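# Sort bronze bushings from turntable into the crate

## Task

Take every bronze bushing off the turntable and put it in the crate, and leave all steel bushings where they are on the turntable. The crate must stay level and seated inside its corner guides. The finished state must hold without the robot supporting it. Anything the robot is still in contact with at the end must not settle more than about a fingernail's width once released. Nothing may be knocked or placed off the table.

## Robot and tools

Robot: two six-joint UR12e-type arms, left_arm and right_arm, each ending in a two-finger parallel gripper that opens to 50 mm. URDF root poses in the scene frame: left_arm at (-0.092, +0.611, 0) m, quat_wxyz (+1.000, 0, 0, +0.019); right_arm at (-0.094, -0.651, 0) m, quat_wxyz (+0.999, 0, 0, +0.038). The two URDFs match except that right_arm's shoulder pan spans 0 to 6.283 and its elbow -3.142 to 0.

Scene frame: origin on the table surface midway between the arms, +z up, +x pointing out over the table, left_arm on the +y side. The arm names do not indicate image left or right. Gripper frame: fingers extend along its +z, they close along its x, and end_effector_position is the midpoint between the pads, with the fingertips 17.5 mm further out. A flat block about 9 cm long projects toward the gripper's -y from the last joint's axis and rotates with it. Spinning only wrist 3 moves the pad midpoint around a 25 mm circle. Reported hand positions can be slightly off, worse when reaching far.

execute_actions: argument actions is a list holding zero or one item; optional pictures (boolean) controls whether camera images come back (by default they do). An empty list only returns the current state. A motion item is {"rows": [...], "steps": n}: 1 to 15 rows, steps 1 to 15 (default 15), each row lasting one control step of 1/30 s, and the final row is reused for any remaining steps. A wait item is {"steps": n} with n up to 300; it returns when that many steps have elapsed since the previous result, and your reply time is counted within them. A refused call does nothing.

Each row is one flat list of 18 numbers covering both arms, even if only one moves: left_arm's six joint targets (shoulder pan, shoulder lift, elbow, wrist 1, wrist 2, wrist 3), then its gripper position, force_limit, speed; then the same nine for right_arm. Joint numbers are absolute target angles in radians, in the same form as the Joint positions line. Stated left_arm ranges: pan -3.142..3.142, lift -6.283..6.283, elbow 0..3.142, wrists -6.283..6.283 each; right_arm: pan 0..6.283, lift -6.283..6.283, elbow -3.142..0, wrists -6.283..6.283. A target more than 0.010 rad outside a range and further out than the last reported angle gets the call refused. True limits may differ by up to 0.010 rad; targets beyond them are clipped, and "joint sent to its limit" may then appear (possibly about an earlier action). Absence of that line proves nothing.

Gripper numbers are absolute settings in [-1, 1]. position: +1 fully open (50 mm), about -0.65 pads meet, -1 means close until blocked (use this to grip). force_limit per pad: -1 about 20 N, 0 about 102 N, +1 about 185 N, with final force up to roughly 17 % above that. speed of gap change: -1 is 20 mm/s, 0 is 85, +1 is 150. To keep a gripper unchanged, resend its current three values; a 0 is a real command. New force or speed only applies after a position change of at least 0.01, so open before regripping more gently.

Motion: arm commands lag about 0.17 s. Per step, each joint target is capped to a lead of 0.383 rad (pan, lift) or 0.575 rad (elbow and wrists) from the measured angle, and targets implying more than 100 mm of gripper travel are scaled back, so big moves take several calls and may not be finished when the result arrives. Between calls the arms keep heading for the last row until everything nearly stops or a step is HELD; then only a new action pushes further.

Result lines: the state line gives each gripper's position (m), quat_wxyz and linear/angular velocity in the scene frame. Joint positions and Joint velocities list each arm's joints in order (rad, rad/s). Joint torques are total drive output, noisy and offset, not pure contact. Wrist force and Wrist torque are flange sensor readings in the end effector's axes (offset within about 5.5 N, noise up to 3.4 N, saturating near 100 N, pointing back into the arm when pressing; "no reading" is harmless). object_status: 0 moving, 1 blocked while opening, 2 blocked while closing (a grip), 3 reached target or pads met (usually nothing held). Confirm a grip by seeing 2. Opening in mm is about (250 - position_measured) x 0.202. Fingers re-close on slip unless gripped at force_limit -1, where status stays 2 even if lost and an off-center grip on a fixed object fades. "joint command not followed" means a clearance check altered joint targets; HELD marks steps where your row was not sent.

zoom_image: camera (cam_head_left, cam_head_right, cam_high, cam_low, cam_left_wrist, cam_right_wrist, all 672x504) and region [x0, y0, x1, y1] in that camera's pixels, origin top-left, at most 504 by 504; gives a sharper crop of its latest image. read_manual: returns only licence text (section "licences"). finished_scene: pass the current scene number; it ends and grades the scene irreversibly. Answering without a tool call ends everything.

Avoid: contact torque reaching load limits (pan and lift 293, elbow 133, wrists 48 N m, held weight included) or any external force of 150 N; either freezes the arm for 10 s. Do not let the arms collide or press on each other. Expect occasional tugs on held parts or pushes on loose ones. Do not drop, slam or shove objects, tip or dislodge the crate, or send anything off the table. Long holding heats motors: warning at 70 °C, brake stop at 85 °C. Release parts so they rest on their own before finishing.

Each tool is called after "Emit:" as name([rows], argument=value, ...), one row to a line, values as JSON.

## Session

Emit:
execute_actions(actions=[])

Emit:
execute_actions([
  {"steps":300},
])

Scene clock: 0.00 s of 7600.00 s.
left_arm: end_effector_position=(+0.9216, +0.8475, +0.1368) position_measured=3 object_status=3 end_effector_quat_wxyz=(-0.066, +0.902, +0.408, -0.121) end_effector_velocity=(+0.001, +0.000, +0.001) end_effector_angular_velocity=(+0.000, -0.001, +0.000) | right_arm: end_effector_position=(+0.6223, -0.3208, +0.3320) position_measured=3 object_status=3 end_effector_quat_wxyz=(-0.055, +0.761, +0.647, -0.012) end_effector_velocity=(-0.001, +0.001, -0.000) end_effector_angular_velocity=(-0.000, +0.001, +0.001)
Joint positions: left_arm=[-0.003 -0.742  0.994 -1.548 -1.541  0.753] | right_arm=[ 3.656 -1.795 -1.606 -1.349  1.677  0.751]
Joint velocities: left_arm=[-0.    -0.    -0.001 -0.    -0.    -0.   ] | right_arm=[ 0.001  0.001 -0.001 -0.    -0.     0.001]
Joint torques (N m, as the arm reports them, + toward a larger angle): no reading
Motor temperatures (°C, as the motors report them): left_arm=[20 22 20 30 24 29] | right_arm=[23 23 25 26 27 24]
Wrist force (N, on the end effector, along its own x y z axes, offset not removed): no reading
Wrist torque (N m, same axes, about the end effector's origin, offset not removed): no reading

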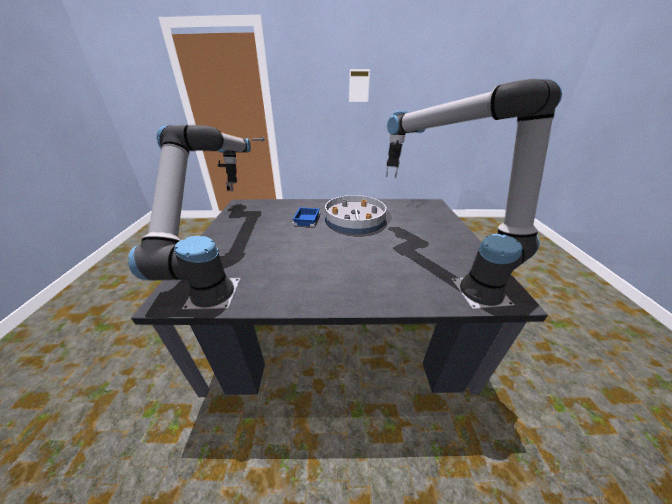

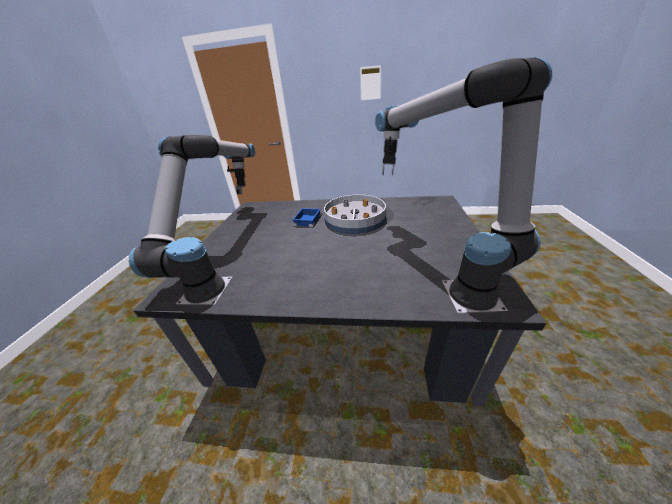

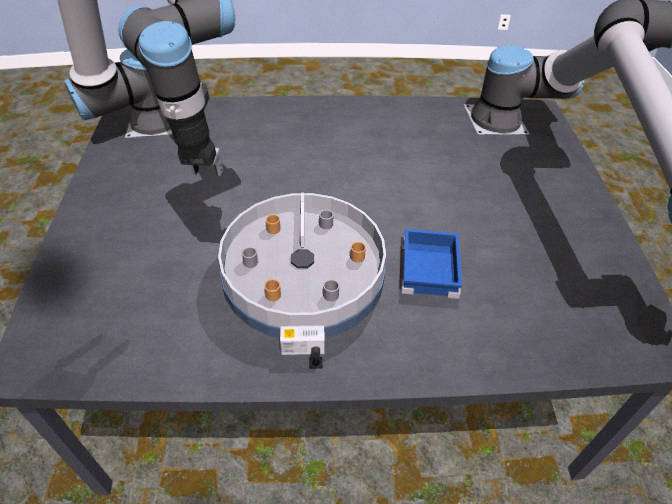

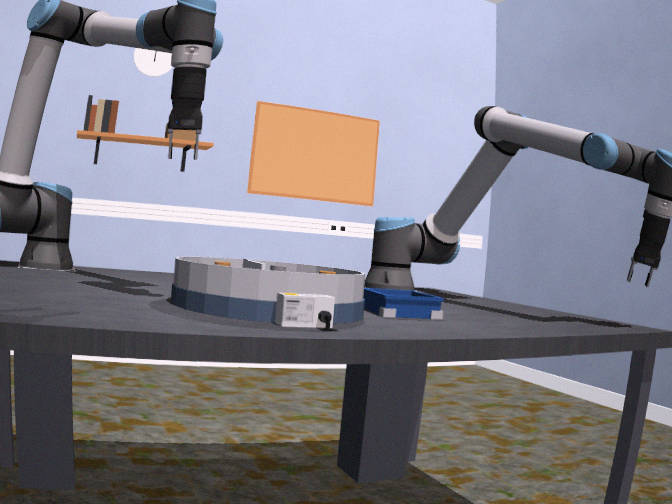

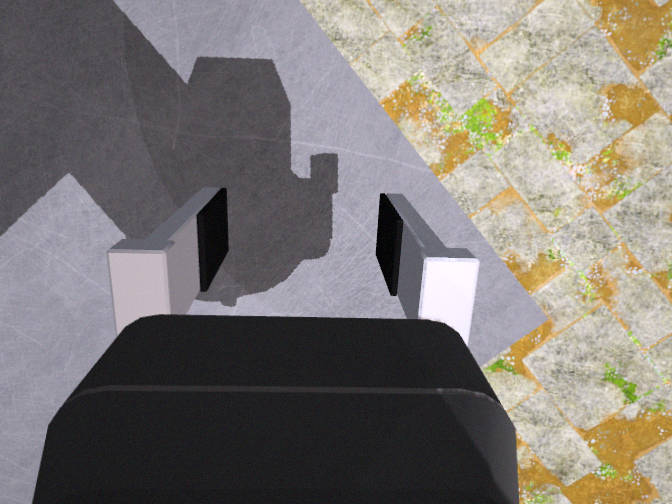

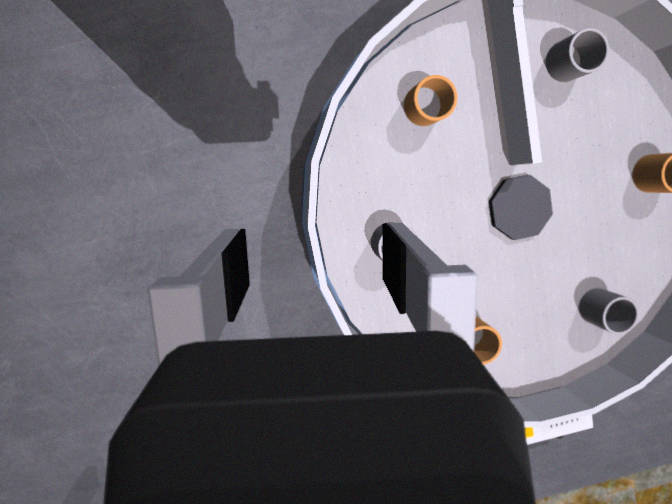

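Scene clock: 10.00 s of 7600.00 s.
left_arm: end_effector_position=(+0.9216, +0.8475, +0.1368) position_measured=3 object_status=3 end_effector_quat_wxyz=(-0.066, +0.902, +0.408, -0.121) end_effector_velocity=(-0.001, -0.000, -0.001) end_effector_angular_velocity=(-0.000, +0.002, -0.000) | right_arm: end_effector_position=(+0.6223, -0.3208, +0.3320) position_measured=3 object_status=3 end_effector_quat_wxyz=(-0.055, +0.761, +0.647, -0.012) end_effector_velocity=(+0.001, -0.000, +0.001) end_effector_angular_velocity=(+0.001, -0.001, -0.001)
Joint positions: left_arm=[-0.003 -0.742  0.994 -1.548 -1.541  0.753] | right_arm=[ 3.656 -1.795 -1.606 -1.349  1.677  0.751]
Joint velocities: left_arm=[-0.     0.     0.001  0.001 -0.     0.   ] | right_arm=[-0.001 -0.001  0.002  0.     0.     0.   ]
Joint torques (N m, as the arm reports them, + toward a larger angle): left_arm=[  -3.12 -119.43  -46.71   -5.39    0.93   -0.52] | right_arm=[ 2.08 67.04 47.01  5.61  2.89  1.1 ]
Motor temperatures (°C, as the motors report them): left_arm=[20 22 20 30 24 29] | right_arm=[23 23 25 26 27 24]
Wrist force (N, on the end effector, along its own x y z axes, offset not removed): left_arm=[5.0 1.9 0.0] | right_arm=[6.0 -5.6 0.6]
Wrist torque (N m, same axes, about the end effector's origin, offset not removed): left_arm=[0.45 -0.94 -0.01] | right_arm=[-1.08 -1.04 -0.40]
Steps of this call (steps 1 to 300: nothing new was sent). Readings (joint positions | what the end effector reports):
1: left_arm=[-0.003 -0.742 0.994 -1.548 -1.541 0.753] | right_arm=[3.656 -1.795 -1.606 -1.349 1.677 0.751] | left_arm position_measured=3 object_status=3 | right_arm position_measured=3 object_status=3
2: left_arm=[-0.003 -0.742 0.994 -1.548 -1.541 0.753] | right_arm=[3.656 -1.795 -1.606 -1.349 1.677 0.751] | left_arm position_measured=3 object_status=3 | right_arm position_measured=3 object_status=3
4: left_arm=[-0.003 -0.742 0.994 -1.548 -1.541 0.753] | right_arm=[3.656 -1.795 -1.606 -1.349 1.677 0.751] | left_arm position_measured=3 object_status=3 | right_arm position_measured=3 object_status=3
8: left_arm=[-0.003 -0.742 0.994 -1.548 -1.541 0.753] | right_arm=[3.656 -1.795 -1.606 -1.349 1.677 0.751] | left_arm position_measured=3 object_status=3 | right_arm position_measured=3 object_status=3
300: the state above

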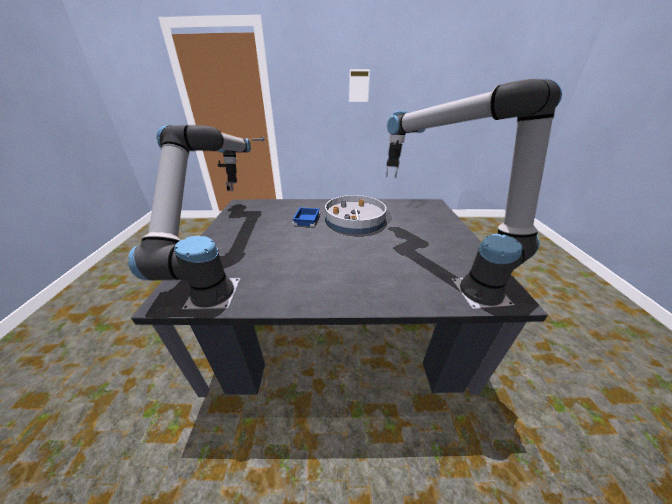

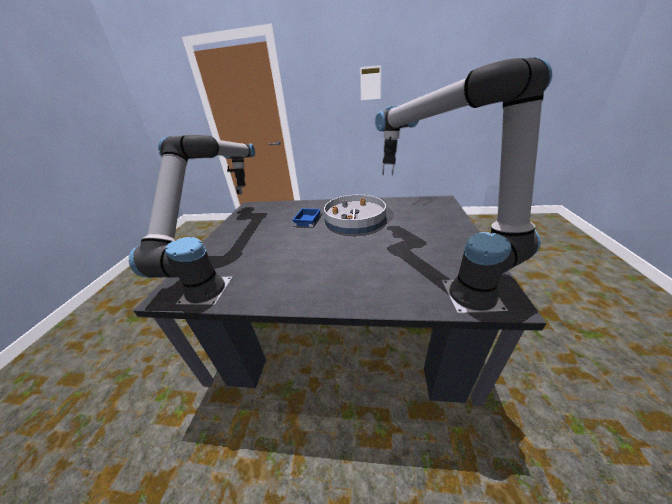

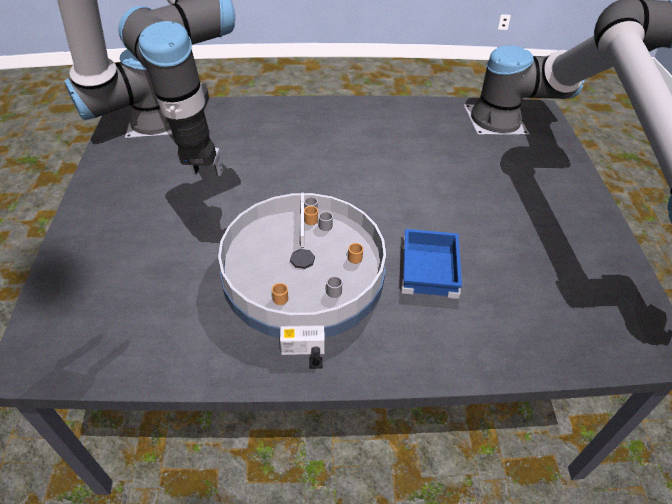

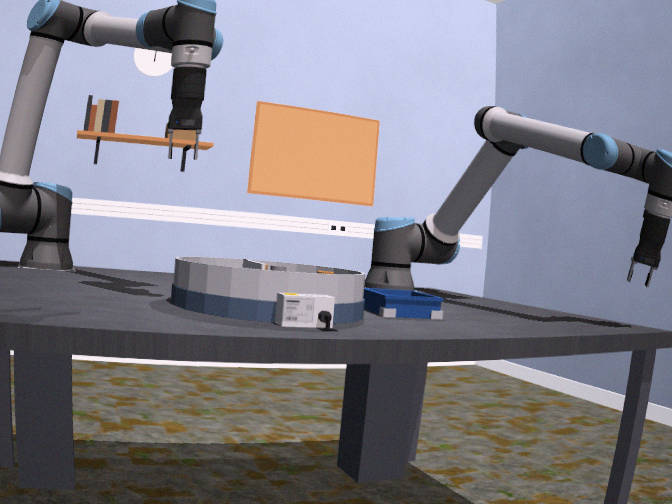

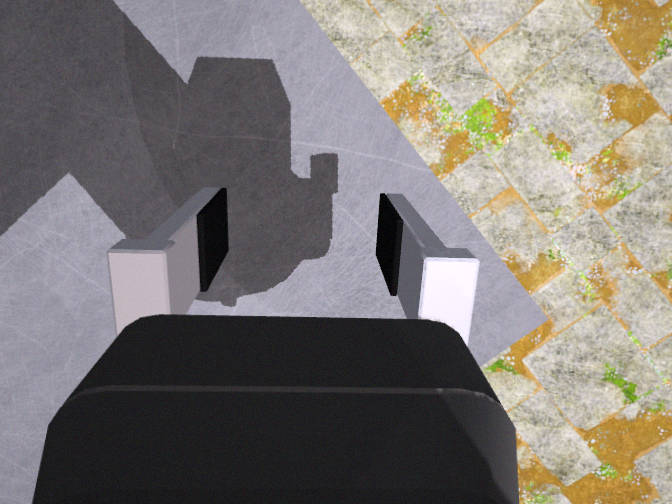

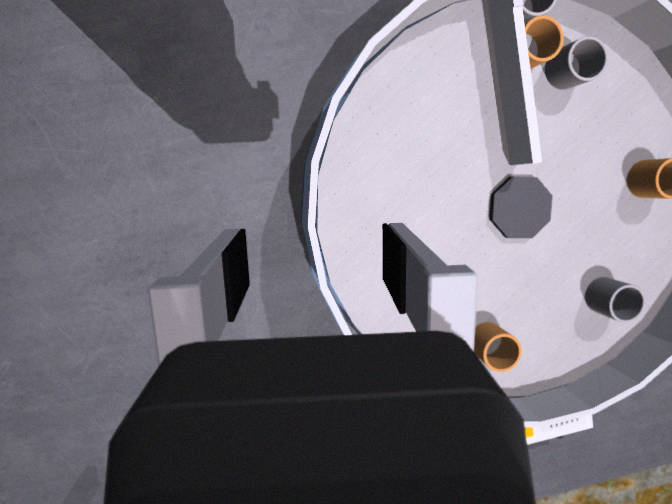

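Emit:
execute_actions([
  {"rows":[[-1.09,-1.07,1.52,-2.021,-1.571,0.519,1,-0.3,0,3.2,-1.795,-1.606,-1.349,1.677,0.751,1,0,0]]},
], pictures=false)

Emit:
execute_actions([
  {"steps":300},
], pictures=false)

Emit:
execute_actions([
  {"steps":200},
])

Scene clock: 11.00 s of 7600.00 s.
left_arm: end_effector_position=(+0.8941, +0.5682, +0.1615) position_measured=3 object_status=3 end_effector_quat_wxyz=(-0.039, +0.936, +0.346, -0.046) end_effector_velocity=(-0.125, -0.602, +0.024) end_effector_angular_velocity=(-0.055, -0.221, -0.432) | right_arm: end_effector_position=(+0.6919, -0.5844, +0.3319) position_measured=3 object_status=3 end_effector_quat_wxyz=(-0.056, +0.861, +0.506, -0.003) end_effector_velocity=(+0.051, -0.605, -0.001) end_effector_angular_velocity=(+0.000, +0.002, -0.770)
Joint positions: left_arm=[-0.278 -0.923  1.278 -1.805 -1.558  0.622] | right_arm=[ 3.309 -1.795 -1.606 -1.349  1.677  0.751]
Joint velocities: left_arm=[-0.623 -0.271  0.439 -0.393 -0.024 -0.19 ] | right_arm=[-0.769 -0.    -0.001 -0.     0.     0.001]
Joint torques (N m, as the arm reports them, + toward a larger angle): left_arm=[ -22.32 -123.41  -34.78   -6.61   -3.08   -2.53] | right_arm=[-27.9   59.18  55.9    5.49   3.51   4.23]
Motor temperatures (°C, as the motors report them): left_arm=[20 22 20 30 24 29] | right_arm=[23 23 25 26 27 24]
Wrist force (N, on the end effector, along its own x y z axes, offset not removed): left_arm=[6.8 0.8 -0.4] | right_arm=[-2.9 2.2 -1.1]
Wrist torque (N m, same axes, about the end effector's origin, offset not removed): left_arm=[0.35 -1.51 0.15] | right_arm=[-0.02 0.48 -0.09]
Steps of this call (steps 1 to 15: nothing new was sent; steps 16 to 30: all 15 steps of this action). Readings (joint positions | what the end effector reports):
16: left_arm=[-0.003 -0.743 0.995 -1.549 -1.541 0.752] | right_arm=[3.655 -1.795 -1.606 -1.349 1.677 0.751] | left_arm position_measured=3 object_status=3 | right_arm position_measured=3 object_status=3
17: left_arm=[-0.012 -0.751 1.005 -1.558 -1.543 0.744] | right_arm=[3.646 -1.795 -1.606 -1.349 1.677 0.751] | left_arm position_measured=3 object_status=3 | right_arm position_measured=3 object_status=3
19: left_arm=[-0.053 -0.787 1.056 -1.607 -1.546 0.719] | right_arm=[3.594 -1.795 -1.606 -1.349 1.677 0.751] | left_arm position_measured=3 object_status=3 | right_arm position_measured=3 object_status=3
23: left_arm=[-0.133 -0.845 1.152 -1.692 -1.551 0.677] | right_arm=[3.490 -1.795 -1.606 -1.349 1.677 0.751] | left_arm position_measured=3 object_status=3 | right_arm position_measured=3 object_status=3
30: the state above

Scene clock: 21.00 s of 7600.00 s.
left_arm: end_effector_position=(+0.5199, -0.0841, +0.1700) position_measured=3 object_status=3 end_effector_quat_wxyz=(+0.000, +1.000, +0.000, -0.000) end_effector_velocity=(-0.000, +0.000, -0.001) end_effector_angular_velocity=(+0.000, +0.001, +0.001) | right_arm: end_effector_position=(+0.6945, -0.6699, +0.3318) position_measured=3 object_status=3 end_effector_quat_wxyz=(-0.056, +0.887, +0.458, +0.000) end_effector_velocity=(+0.000, +0.000, +0.002) end_effector_angular_velocity=(-0.000, -0.002, +0.000)
Joint positions: left_arm=[-1.09  -1.07   1.52  -2.021 -1.571  0.519] | right_arm=[ 3.2   -1.795 -1.606 -1.349  1.677  0.751]
Joint velocities: left_arm=[-0.     0.     0.001 -0.001 -0.    -0.001] | right_arm=[ 0.     0.001  0.001 -0.    -0.001  0.   ]
Joint torques (N m, as the arm reports them, + toward a larger angle): left_arm=[ -17.15 -104.64  -34.6    -6.51   -2.42   -1.87] | right_arm=[-8.62 58.71 51.69  1.83 -2.69  3.66]
Motor temperatures (°C, as the motors report them): left_arm=[20 22 20 30 24 29] | right_arm=[23 23 25 26 27 24]
Wrist force (N, on the end effector, along its own x y z axes, offset not removed): left_arm=[3.0 -0.8 1.5] | right_arm=[0.3 -3.3 -2.2]
Wrist torque (N m, same axes, about the end effector's origin, offset not removed): left_arm=[0.16 -0.63 0.24] | right_arm=[-0.81 -0.17 -0.07]
Steps of this call (steps 1 to 60: the robot went on to your last target; steps 61 to 300: nothing new was sent). Readings (joint positions | what the end effector reports):
1: left_arm=[-0.299 -0.932 1.292 -1.818 -1.559 0.616] | right_arm=[3.283 -1.795 -1.606 -1.349 1.677 0.751] | left_arm position_measured=3 object_status=3 | right_arm position_measured=3 object_status=3
2: left_arm=[-0.320 -0.940 1.306 -1.830 -1.560 0.610] | right_arm=[3.260 -1.795 -1.606 -1.349 1.677 0.751] | left_arm position_measured=3 object_status=3 | right_arm position_measured=3 object_status=3
4: left_arm=[-0.363 -0.956 1.331 -1.853 -1.561 0.599] | right_arm=[3.229 -1.795 -1.606 -1.349 1.677 0.751] | left_arm position_measured=3 object_status=3 | right_arm position_measured=3 object_status=3
8: left_arm=[-0.448 -0.981 1.373 -1.890 -1.563 0.581] | right_arm=[3.207 -1.795 -1.606 -1.349 1.677 0.751] | left_arm position_measured=3 object_status=3 | right_arm position_measured=3 object_status=3
300: the state above
All arms were judged still, so your last target was given up. Only a new action makes them travel on or press farther. Fingers that are still opening or closing keep moving.

Scene clock: 27.67 s of 7600.00 s.
left_arm: end_effector_position=(+0.5199, -0.0841, +0.1700) position_measured=3 object_status=3 end_effector_quat_wxyz=(+0.000, +1.000, +0.000, -0.000) end_effector_velocity=(-0.000, -0.000, -0.000) end_effector_angular_velocity=(-0.000, +0.000, -0.001) | right_arm: end_effector_position=(+0.6945, -0.6699, +0.3318) position_measured=3 object_status=3 end_effector_quat_wxyz=(-0.056, +0.887, +0.458, +0.000) end_effector_velocity=(+0.000, -0.001, -0.000) end_effector_angular_velocity=(+0.000, +0.000, -0.002)
Joint positions: left_arm=[-1.09  -1.07   1.52  -2.021 -1.571  0.519] | right_arm=[ 3.2   -1.795 -1.606 -1.349  1.677  0.751]
Joint velocities: left_arm=[-0.    -0.     0.     0.    -0.     0.001] | right_arm=[-0.002 -0.     0.    -0.     0.    -0.   ]
Joint torques (N m, as the arm reports them, + toward a larger angle): left_arm=[ -15.21 -105.49  -35.28   -6.49   -2.45   -1.69] | right_arm=[-7.72 61.09 47.32  2.55 -2.8   4.02]
Motor temperatures (°C, as the motors report them): left_arm=[20 22 20 30 24 29] | right_arm=[23 23 25 26 27 24]
Wrist force (N, on the end effector, along its own x y z axes, offset not removed): left_arm=[4.8 -1.1 -2.1] | right_arm=[-5.0 -5.8 -0.3]
Wrist torque (N m, same axes, about the end effector's origin, offset not removed): left_arm=[0.13 -0.99 0.02] | right_arm=[-1.24 0.95 -0.04]
Steps of this call (steps 1 to 200: nothing new was sent). Readings (joint positions | what the end effector reports):
1: left_arm=[-1.090 -1.070 1.520 -2.021 -1.571 0.519] | right_arm=[3.200 -1.795 -1.606 -1.349 1.677 0.751] | left_arm position_measured=3 object_status=3 | right_arm position_measured=3 object_status=3
2: left_arm=[-1.090 -1.070 1.520 -2.021 -1.571 0.519] | right_arm=[3.200 -1.795 -1.606 -1.349 1.677 0.751] | left_arm position_measured=3 object_status=3 | right_arm position_measured=3 object_status=3
4: left_arm=[-1.090 -1.070 1.520 -2.021 -1.571 0.519] | right_arm=[3.200 -1.795 -1.606 -1.349 1.677 0.751] | left_arm position_measured=3 object_status=3 | right_arm position_measured=3 object_status=3
8: left_arm=[-1.090 -1.070 1.520 -2.021 -1.571 0.519] | right_arm=[3.200 -1.795 -1.606 -1.349 1.677 0.751] | left_arm position_measured=3 object_status=3 | right_arm position_measured=3 object_status=3
200: the state above

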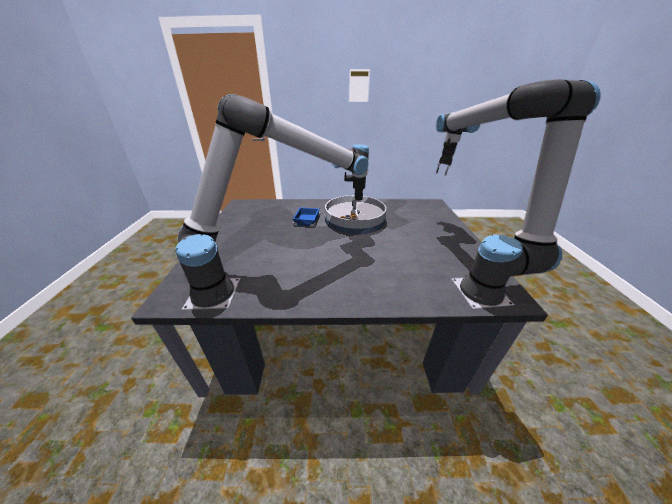

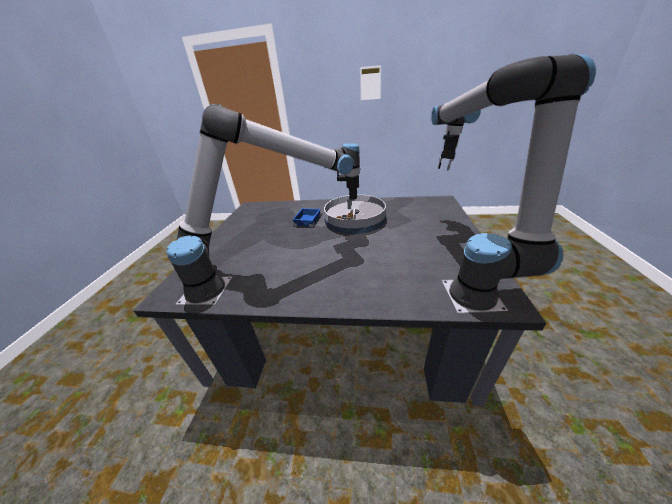

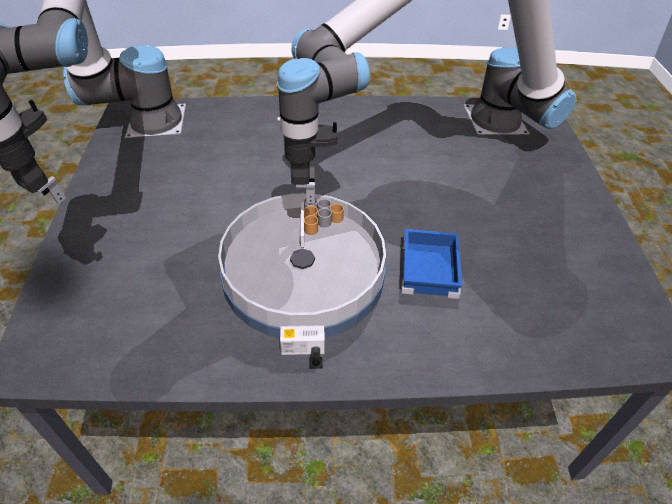

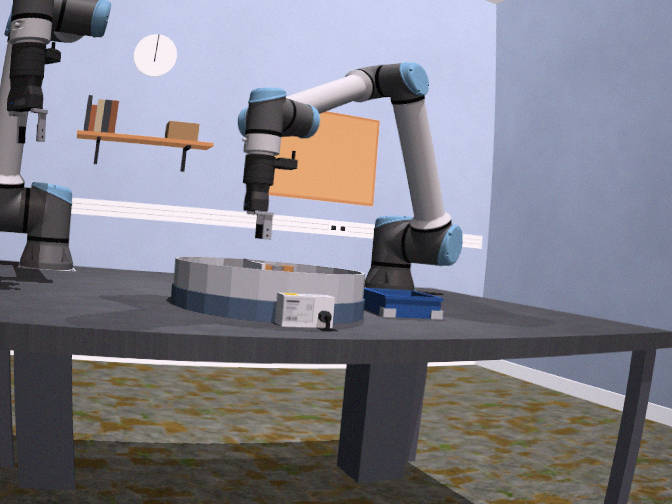

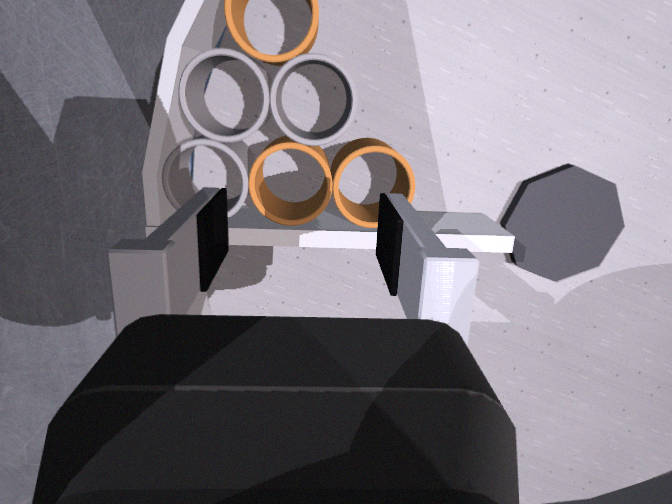

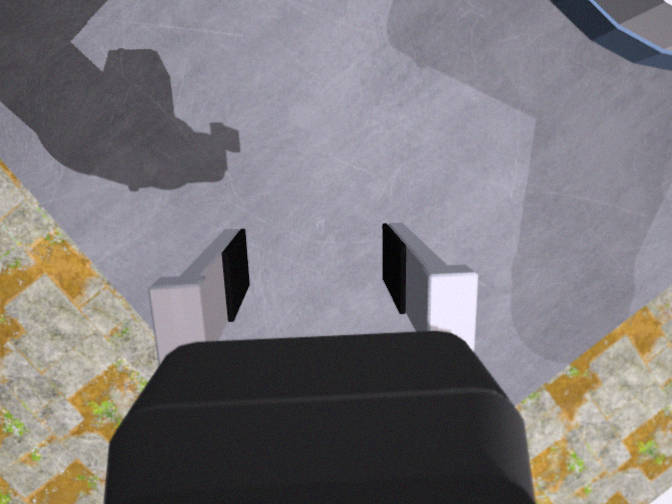

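Emit:
execute_actions([
  {"rows":[[-1.051,-1.0987,1.6651,-2.137,-1.571,0.558,0.27,-0.3,0,3.2,-1.795,-1.606,-1.349,1.677,0.751,1,0,0]]},
], pictures=false)

Emit:
execute_actions([
  {"steps":8},
])

Scene clock: 29.07 s of 7600.00 s.
left_arm: end_effector_position=(+0.5221, -0.0197, +0.1207) position_measured=112 object_status=3 end_effector_quat_wxyz=(+0.000, +1.000, +0.000, -0.000) end_effector_velocity=(-0.000, +0.007, -0.006) end_effector_angular_velocity=(-0.000, -0.000, -0.000) | right_arm: end_effector_position=(+0.6945, -0.6699, +0.3318) position_measured=3 object_status=3 end_effector_quat_wxyz=(-0.056, +0.887, +0.458, +0.000) end_effector_velocity=(+0.000, -0.001, +0.000) end_effector_angular_velocity=(-0.001, -0.000, -0.002)
Joint positions: left_arm=[-1.051 -1.098  1.664 -2.136 -1.571  0.558] | right_arm=[ 3.2   -1.795 -1.606 -1.349  1.677  0.751]
Joint velocities: left_arm=[ 0.004 -0.002  0.015 -0.013  0.     0.004] | right_arm=[-0.001  0.     0.     0.    -0.001  0.001]
Joint torques (N m, as the arm reports them, + toward a larger angle): left_arm=[  17.3  -100.42  -32.34   -6.93    2.54    2.33] | right_arm=[-10.84  66.94  48.36   2.3   -2.53   3.95]
Motor temperatures (°C, as the motors report them): left_arm=[20 22 20 30 24 29] | right_arm=[23 23 25 26 27 24]
Wrist force (N, on the end effector, along its own x y z axes, offset not removed): left_arm=[6.9 -2.5 1.1] | right_arm=[-6.1 1.6 0.1]
Wrist torque (N m, same axes, about the end effector's origin, offset not removed): left_arm=[-0.13 -1.44 0.08] | right_arm=[0.06 1.31 -0.03]
Steps of this call (steps 1 to 27: nothing new was sent; steps 28 to 42: all 15 steps of this action). Readings (joint positions | what the end effector reports):
28: left_arm=[-1.090 -1.071 1.521 -2.022 -1.571 0.519] | right_arm=[3.200 -1.795 -1.606 -1.349 1.677 0.751] | left_arm position_measured=11 object_status=0 | right_arm position_measured=3 object_status=3
29: left_arm=[-1.084 -1.075 1.530 -2.031 -1.571 0.526] | right_arm=[3.200 -1.795 -1.606 -1.349 1.677 0.751] | left_arm position_measured=25 object_status=0 | right_arm position_measured=3 object_status=3
31: left_arm=[-1.068 -1.087 1.586 -2.078 -1.571 0.541] | right_arm=[3.200 -1.795 -1.606 -1.349 1.677 0.751] | left_arm position_measured=53 object_status=0 | right_arm position_measured=3 object_status=3
35: left_arm=[-1.055 -1.096 1.647 -2.123 -1.571 0.554] | right_arm=[3.200 -1.795 -1.606 -1.349 1.677 0.751] | left_arm position_measured=108 object_status=0 | right_arm position_measured=3 object_status=3
42: the state above

Scene clock: 29.33 s of 7600.00 s.
left_arm: end_effector_position=(+0.5220, -0.0190, +0.1202) position_measured=112 object_status=3 end_effector_quat_wxyz=(-0.000, +1.000, +0.000, -0.000) end_effector_velocity=(-0.000, +0.001, -0.001) end_effector_angular_velocity=(+0.002, +0.001, -0.001) | right_arm: end_effector_position=(+0.6945, -0.6699, +0.3318) position_measured=3 object_status=3 end_effector_quat_wxyz=(-0.056, +0.887, +0.458, +0.000) end_effector_velocity=(+0.001, +0.000, +0.001) end_effector_angular_velocity=(+0.000, -0.002, +0.001)
Joint positions: left_arm=[-1.051 -1.099  1.665 -2.137 -1.571  0.558] | right_arm=[ 3.2   -1.795 -1.606 -1.349  1.677  0.751]
Joint velocities: left_arm=[0.    0.    0.001 0.001 0.    0.001] | right_arm=[ 0.    -0.     0.002  0.    -0.    -0.   ]
Joint torques (N m, as the arm reports them, + toward a larger angle): left_arm=[  17.65 -102.08  -31.49   -6.53    2.28    2.07] | right_arm=[-11.16  63.5   47.82   2.53  -2.2    4.09]
Motor temperatures (°C, as the motors report them): left_arm=[20 22 20 30 24 29] | right_arm=[23 23 25 26 27 24]
Wrist force (N, on the end effector, along its own x y z axes, offset not removed): left_arm=[3.6 -0.7 -1.2] | right_arm=[-5.8 -6.0 -2.9]
Wrist torque (N m, same axes, about the end effector's origin, offset not removed): left_arm=[0.10 -0.69 0.04] | right_arm=[-1.53 0.97 0.08]
Steps of this call (steps 1 to 8: the robot went on to your last target). Readings (joint positions | what the end effector reports):
1: left_arm=[-1.051 -1.099 1.664 -2.136 -1.571 0.558] | right_arm=[3.200 -1.795 -1.606 -1.349 1.677 0.751] | left_arm position_measured=112 object_status=3 | right_arm position_measured=3 object_status=3
2: left_arm=[-1.051 -1.099 1.664 -2.136 -1.571 0.558] | right_arm=[3.200 -1.795 -1.606 -1.349 1.677 0.751] | left_arm position_measured=112 object_status=3 | right_arm position_measured=3 object_status=3
4: left_arm=[-1.051 -1.099 1.665 -2.137 -1.571 0.558] | right_arm=[3.200 -1.795 -1.606 -1.349 1.677 0.751] | left_arm position_measured=112 object_status=3 | right_arm position_measured=3 object_status=3
8: the state above

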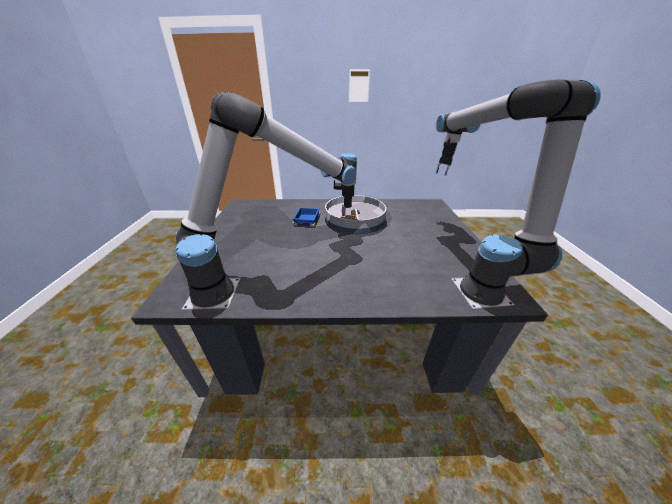

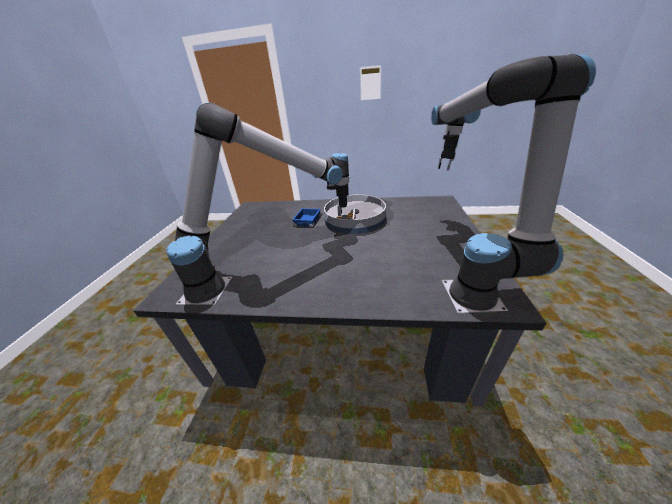

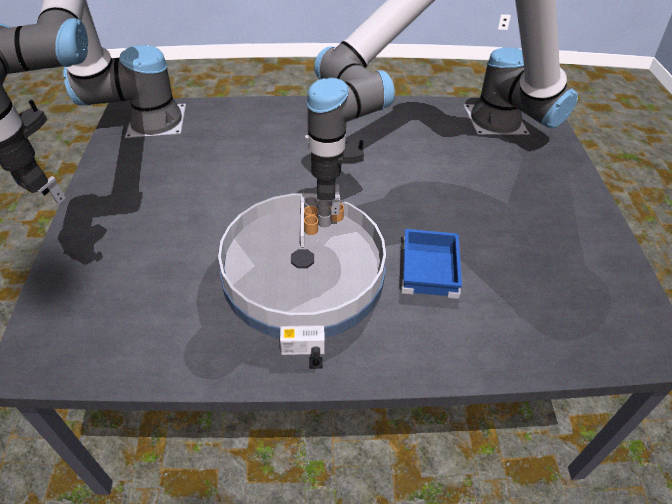

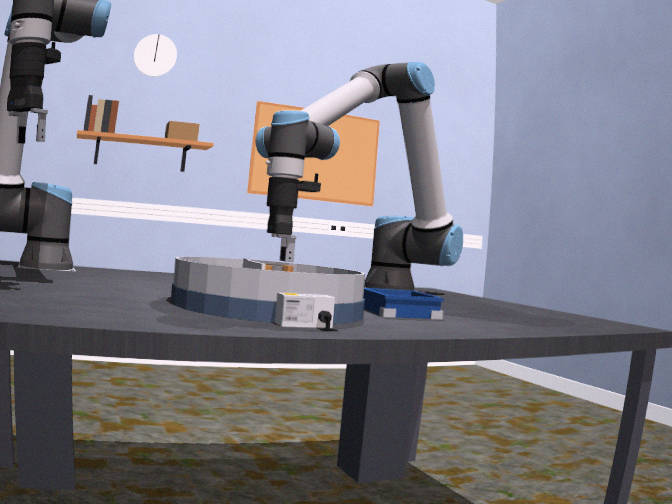

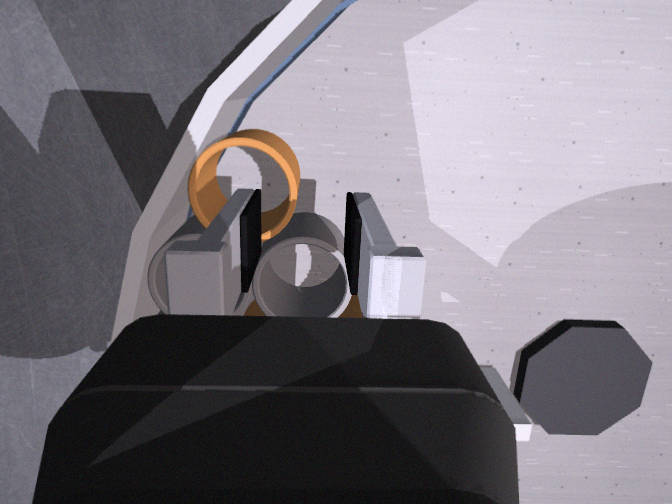

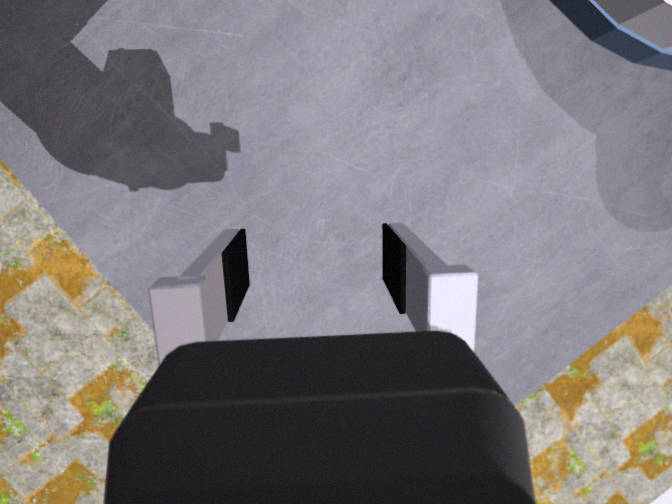

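Emit:
execute_actions([
  {"rows":[[-1.0494,-1.103,1.6927,-2.1605,-1.571,0.56,0.27,-0.3,0,3.2,-1.795,-1.606,-1.349,1.677,0.751,1,0,0]]},
])

Scene clock: 30.53 s of 7600.00 s.
left_arm: end_effector_position=(+0.5180, -0.0099, +0.1103) position_measured=112 object_status=3 end_effector_quat_wxyz=(+0.000, +1.000, +0.000, -0.000) end_effector_velocity=(-0.000, +0.001, -0.001) end_effector_angular_velocity=(-0.001, -0.000, +0.000) | right_arm: end_effector_position=(+0.6945, -0.6699, +0.3318) position_measured=3 object_status=3 end_effector_quat_wxyz=(-0.056, +0.887, +0.458, +0.000) end_effector_velocity=(-0.000, +0.001, +0.000) end_effector_angular_velocity=(-0.001, -0.001, +0.003)
Joint positions: left_arm=[-1.049 -1.103  1.692 -2.16  -1.571  0.56 ] | right_arm=[ 3.2   -1.795 -1.606 -1.349  1.677  0.751]
Joint velocities: left_arm=[ 0.    -0.     0.002 -0.003 -0.     0.   ] | right_arm=[ 0.002  0.001 -0.    -0.    -0.001 -0.001]
Joint torques (N m, as the arm reports them, + toward a larger angle): left_arm=[ 16.79 -99.24 -30.6   -6.27   2.17   2.01] | right_arm=[-7.63 63.57 48.56  2.09 -2.55  3.79]
Motor temperatures (°C, as the motors report them): left_arm=[20 22 20 30 24 29] | right_arm=[23 23 25 26 27 24]
Wrist force (N, on the end effector, along its own x y z axes, offset not removed): left_arm=[5.7 3.2 3.0] | right_arm=[-5.0 -7.6 -4.2]
Wrist torque (N m, same axes, about the end effector's origin, offset not removed): left_arm=[0.90 -1.14 0.13] | right_arm=[-1.86 1.02 -0.03]
Steps of this call (steps 1 to 15: the robot went on to your last target; steps 16 to 21: nothing new was sent; steps 22 to 36: all 15 steps of this action). Readings (joint positions | what the end effector reports):
22: left_arm=[-1.051 -1.099 1.666 -2.138 -1.571 0.558] | right_arm=[3.200 -1.795 -1.606 -1.349 1.677 0.751] | left_arm position_measured=112 object_status=3 | right_arm position_measured=3 object_status=3
23: left_arm=[-1.051 -1.100 1.670 -2.142 -1.571 0.558] | right_arm=[3.200 -1.795 -1.606 -1.349 1.677 0.751] | left_arm position_measured=112 object_status=3 | right_arm position_measured=3 object_status=3
25: left_arm=[-1.050 -1.101 1.681 -2.151 -1.571 0.559] | right_arm=[3.200 -1.795 -1.606 -1.349 1.677 0.751] | left_arm position_measured=112 object_status=3 | right_arm position_measured=3 object_status=3
29: left_arm=[-1.050 -1.103 1.690 -2.158 -1.571 0.560] | right_arm=[3.200 -1.795 -1.606 -1.349 1.677 0.751] | left_arm position_measured=112 object_status=3 | right_arm position_measured=3 object_status=3
36: the state above

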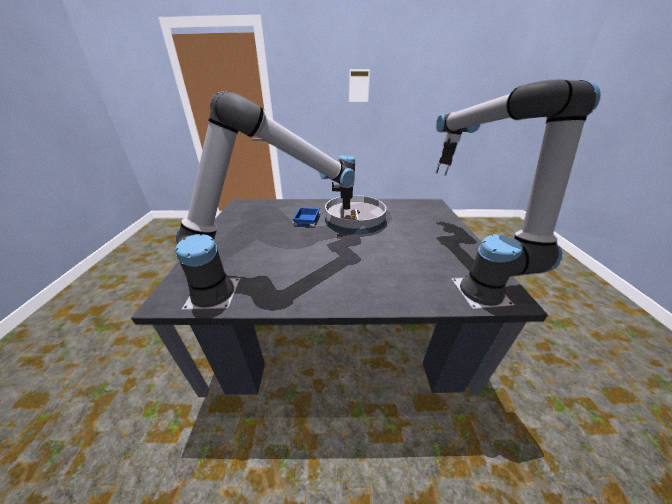

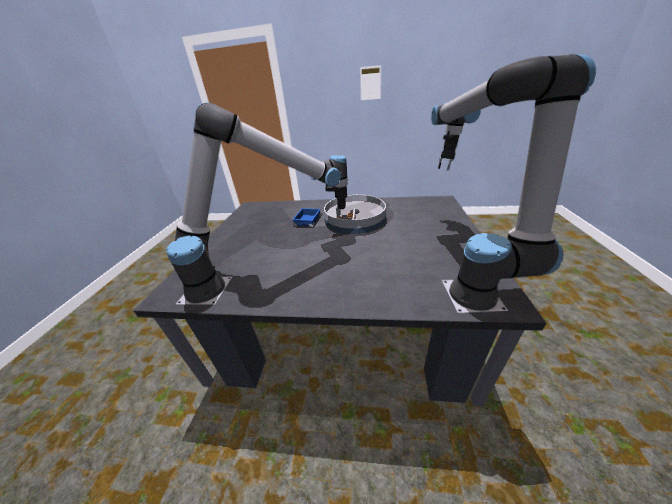

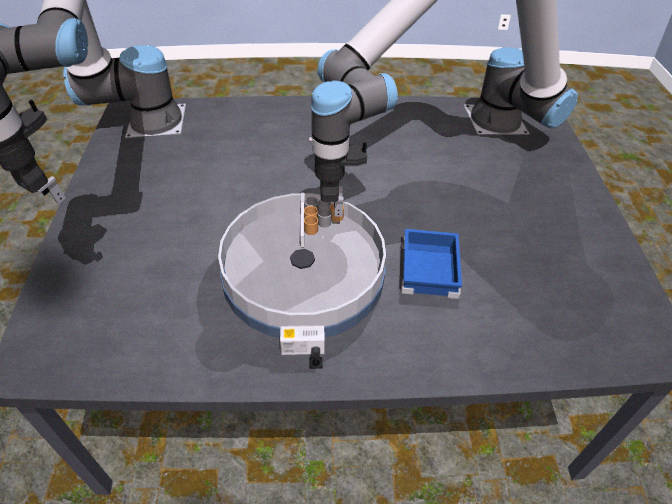

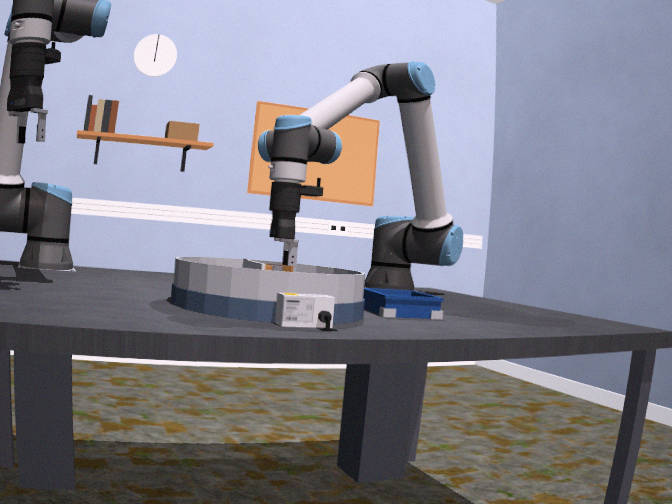

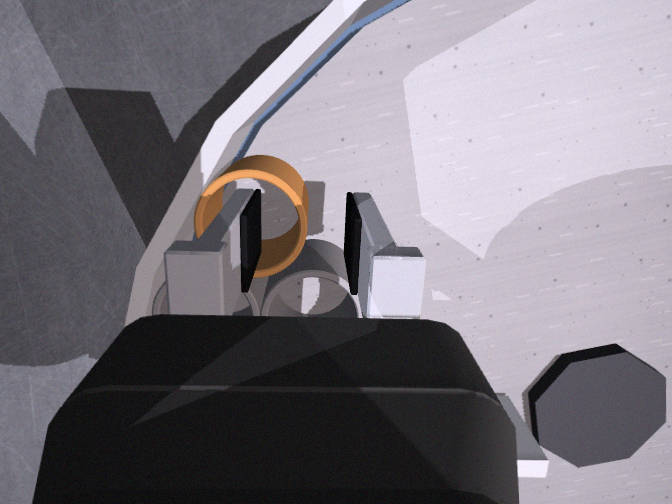

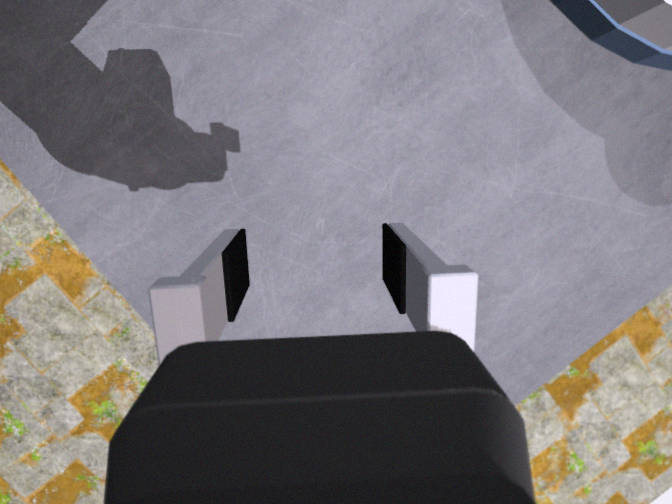

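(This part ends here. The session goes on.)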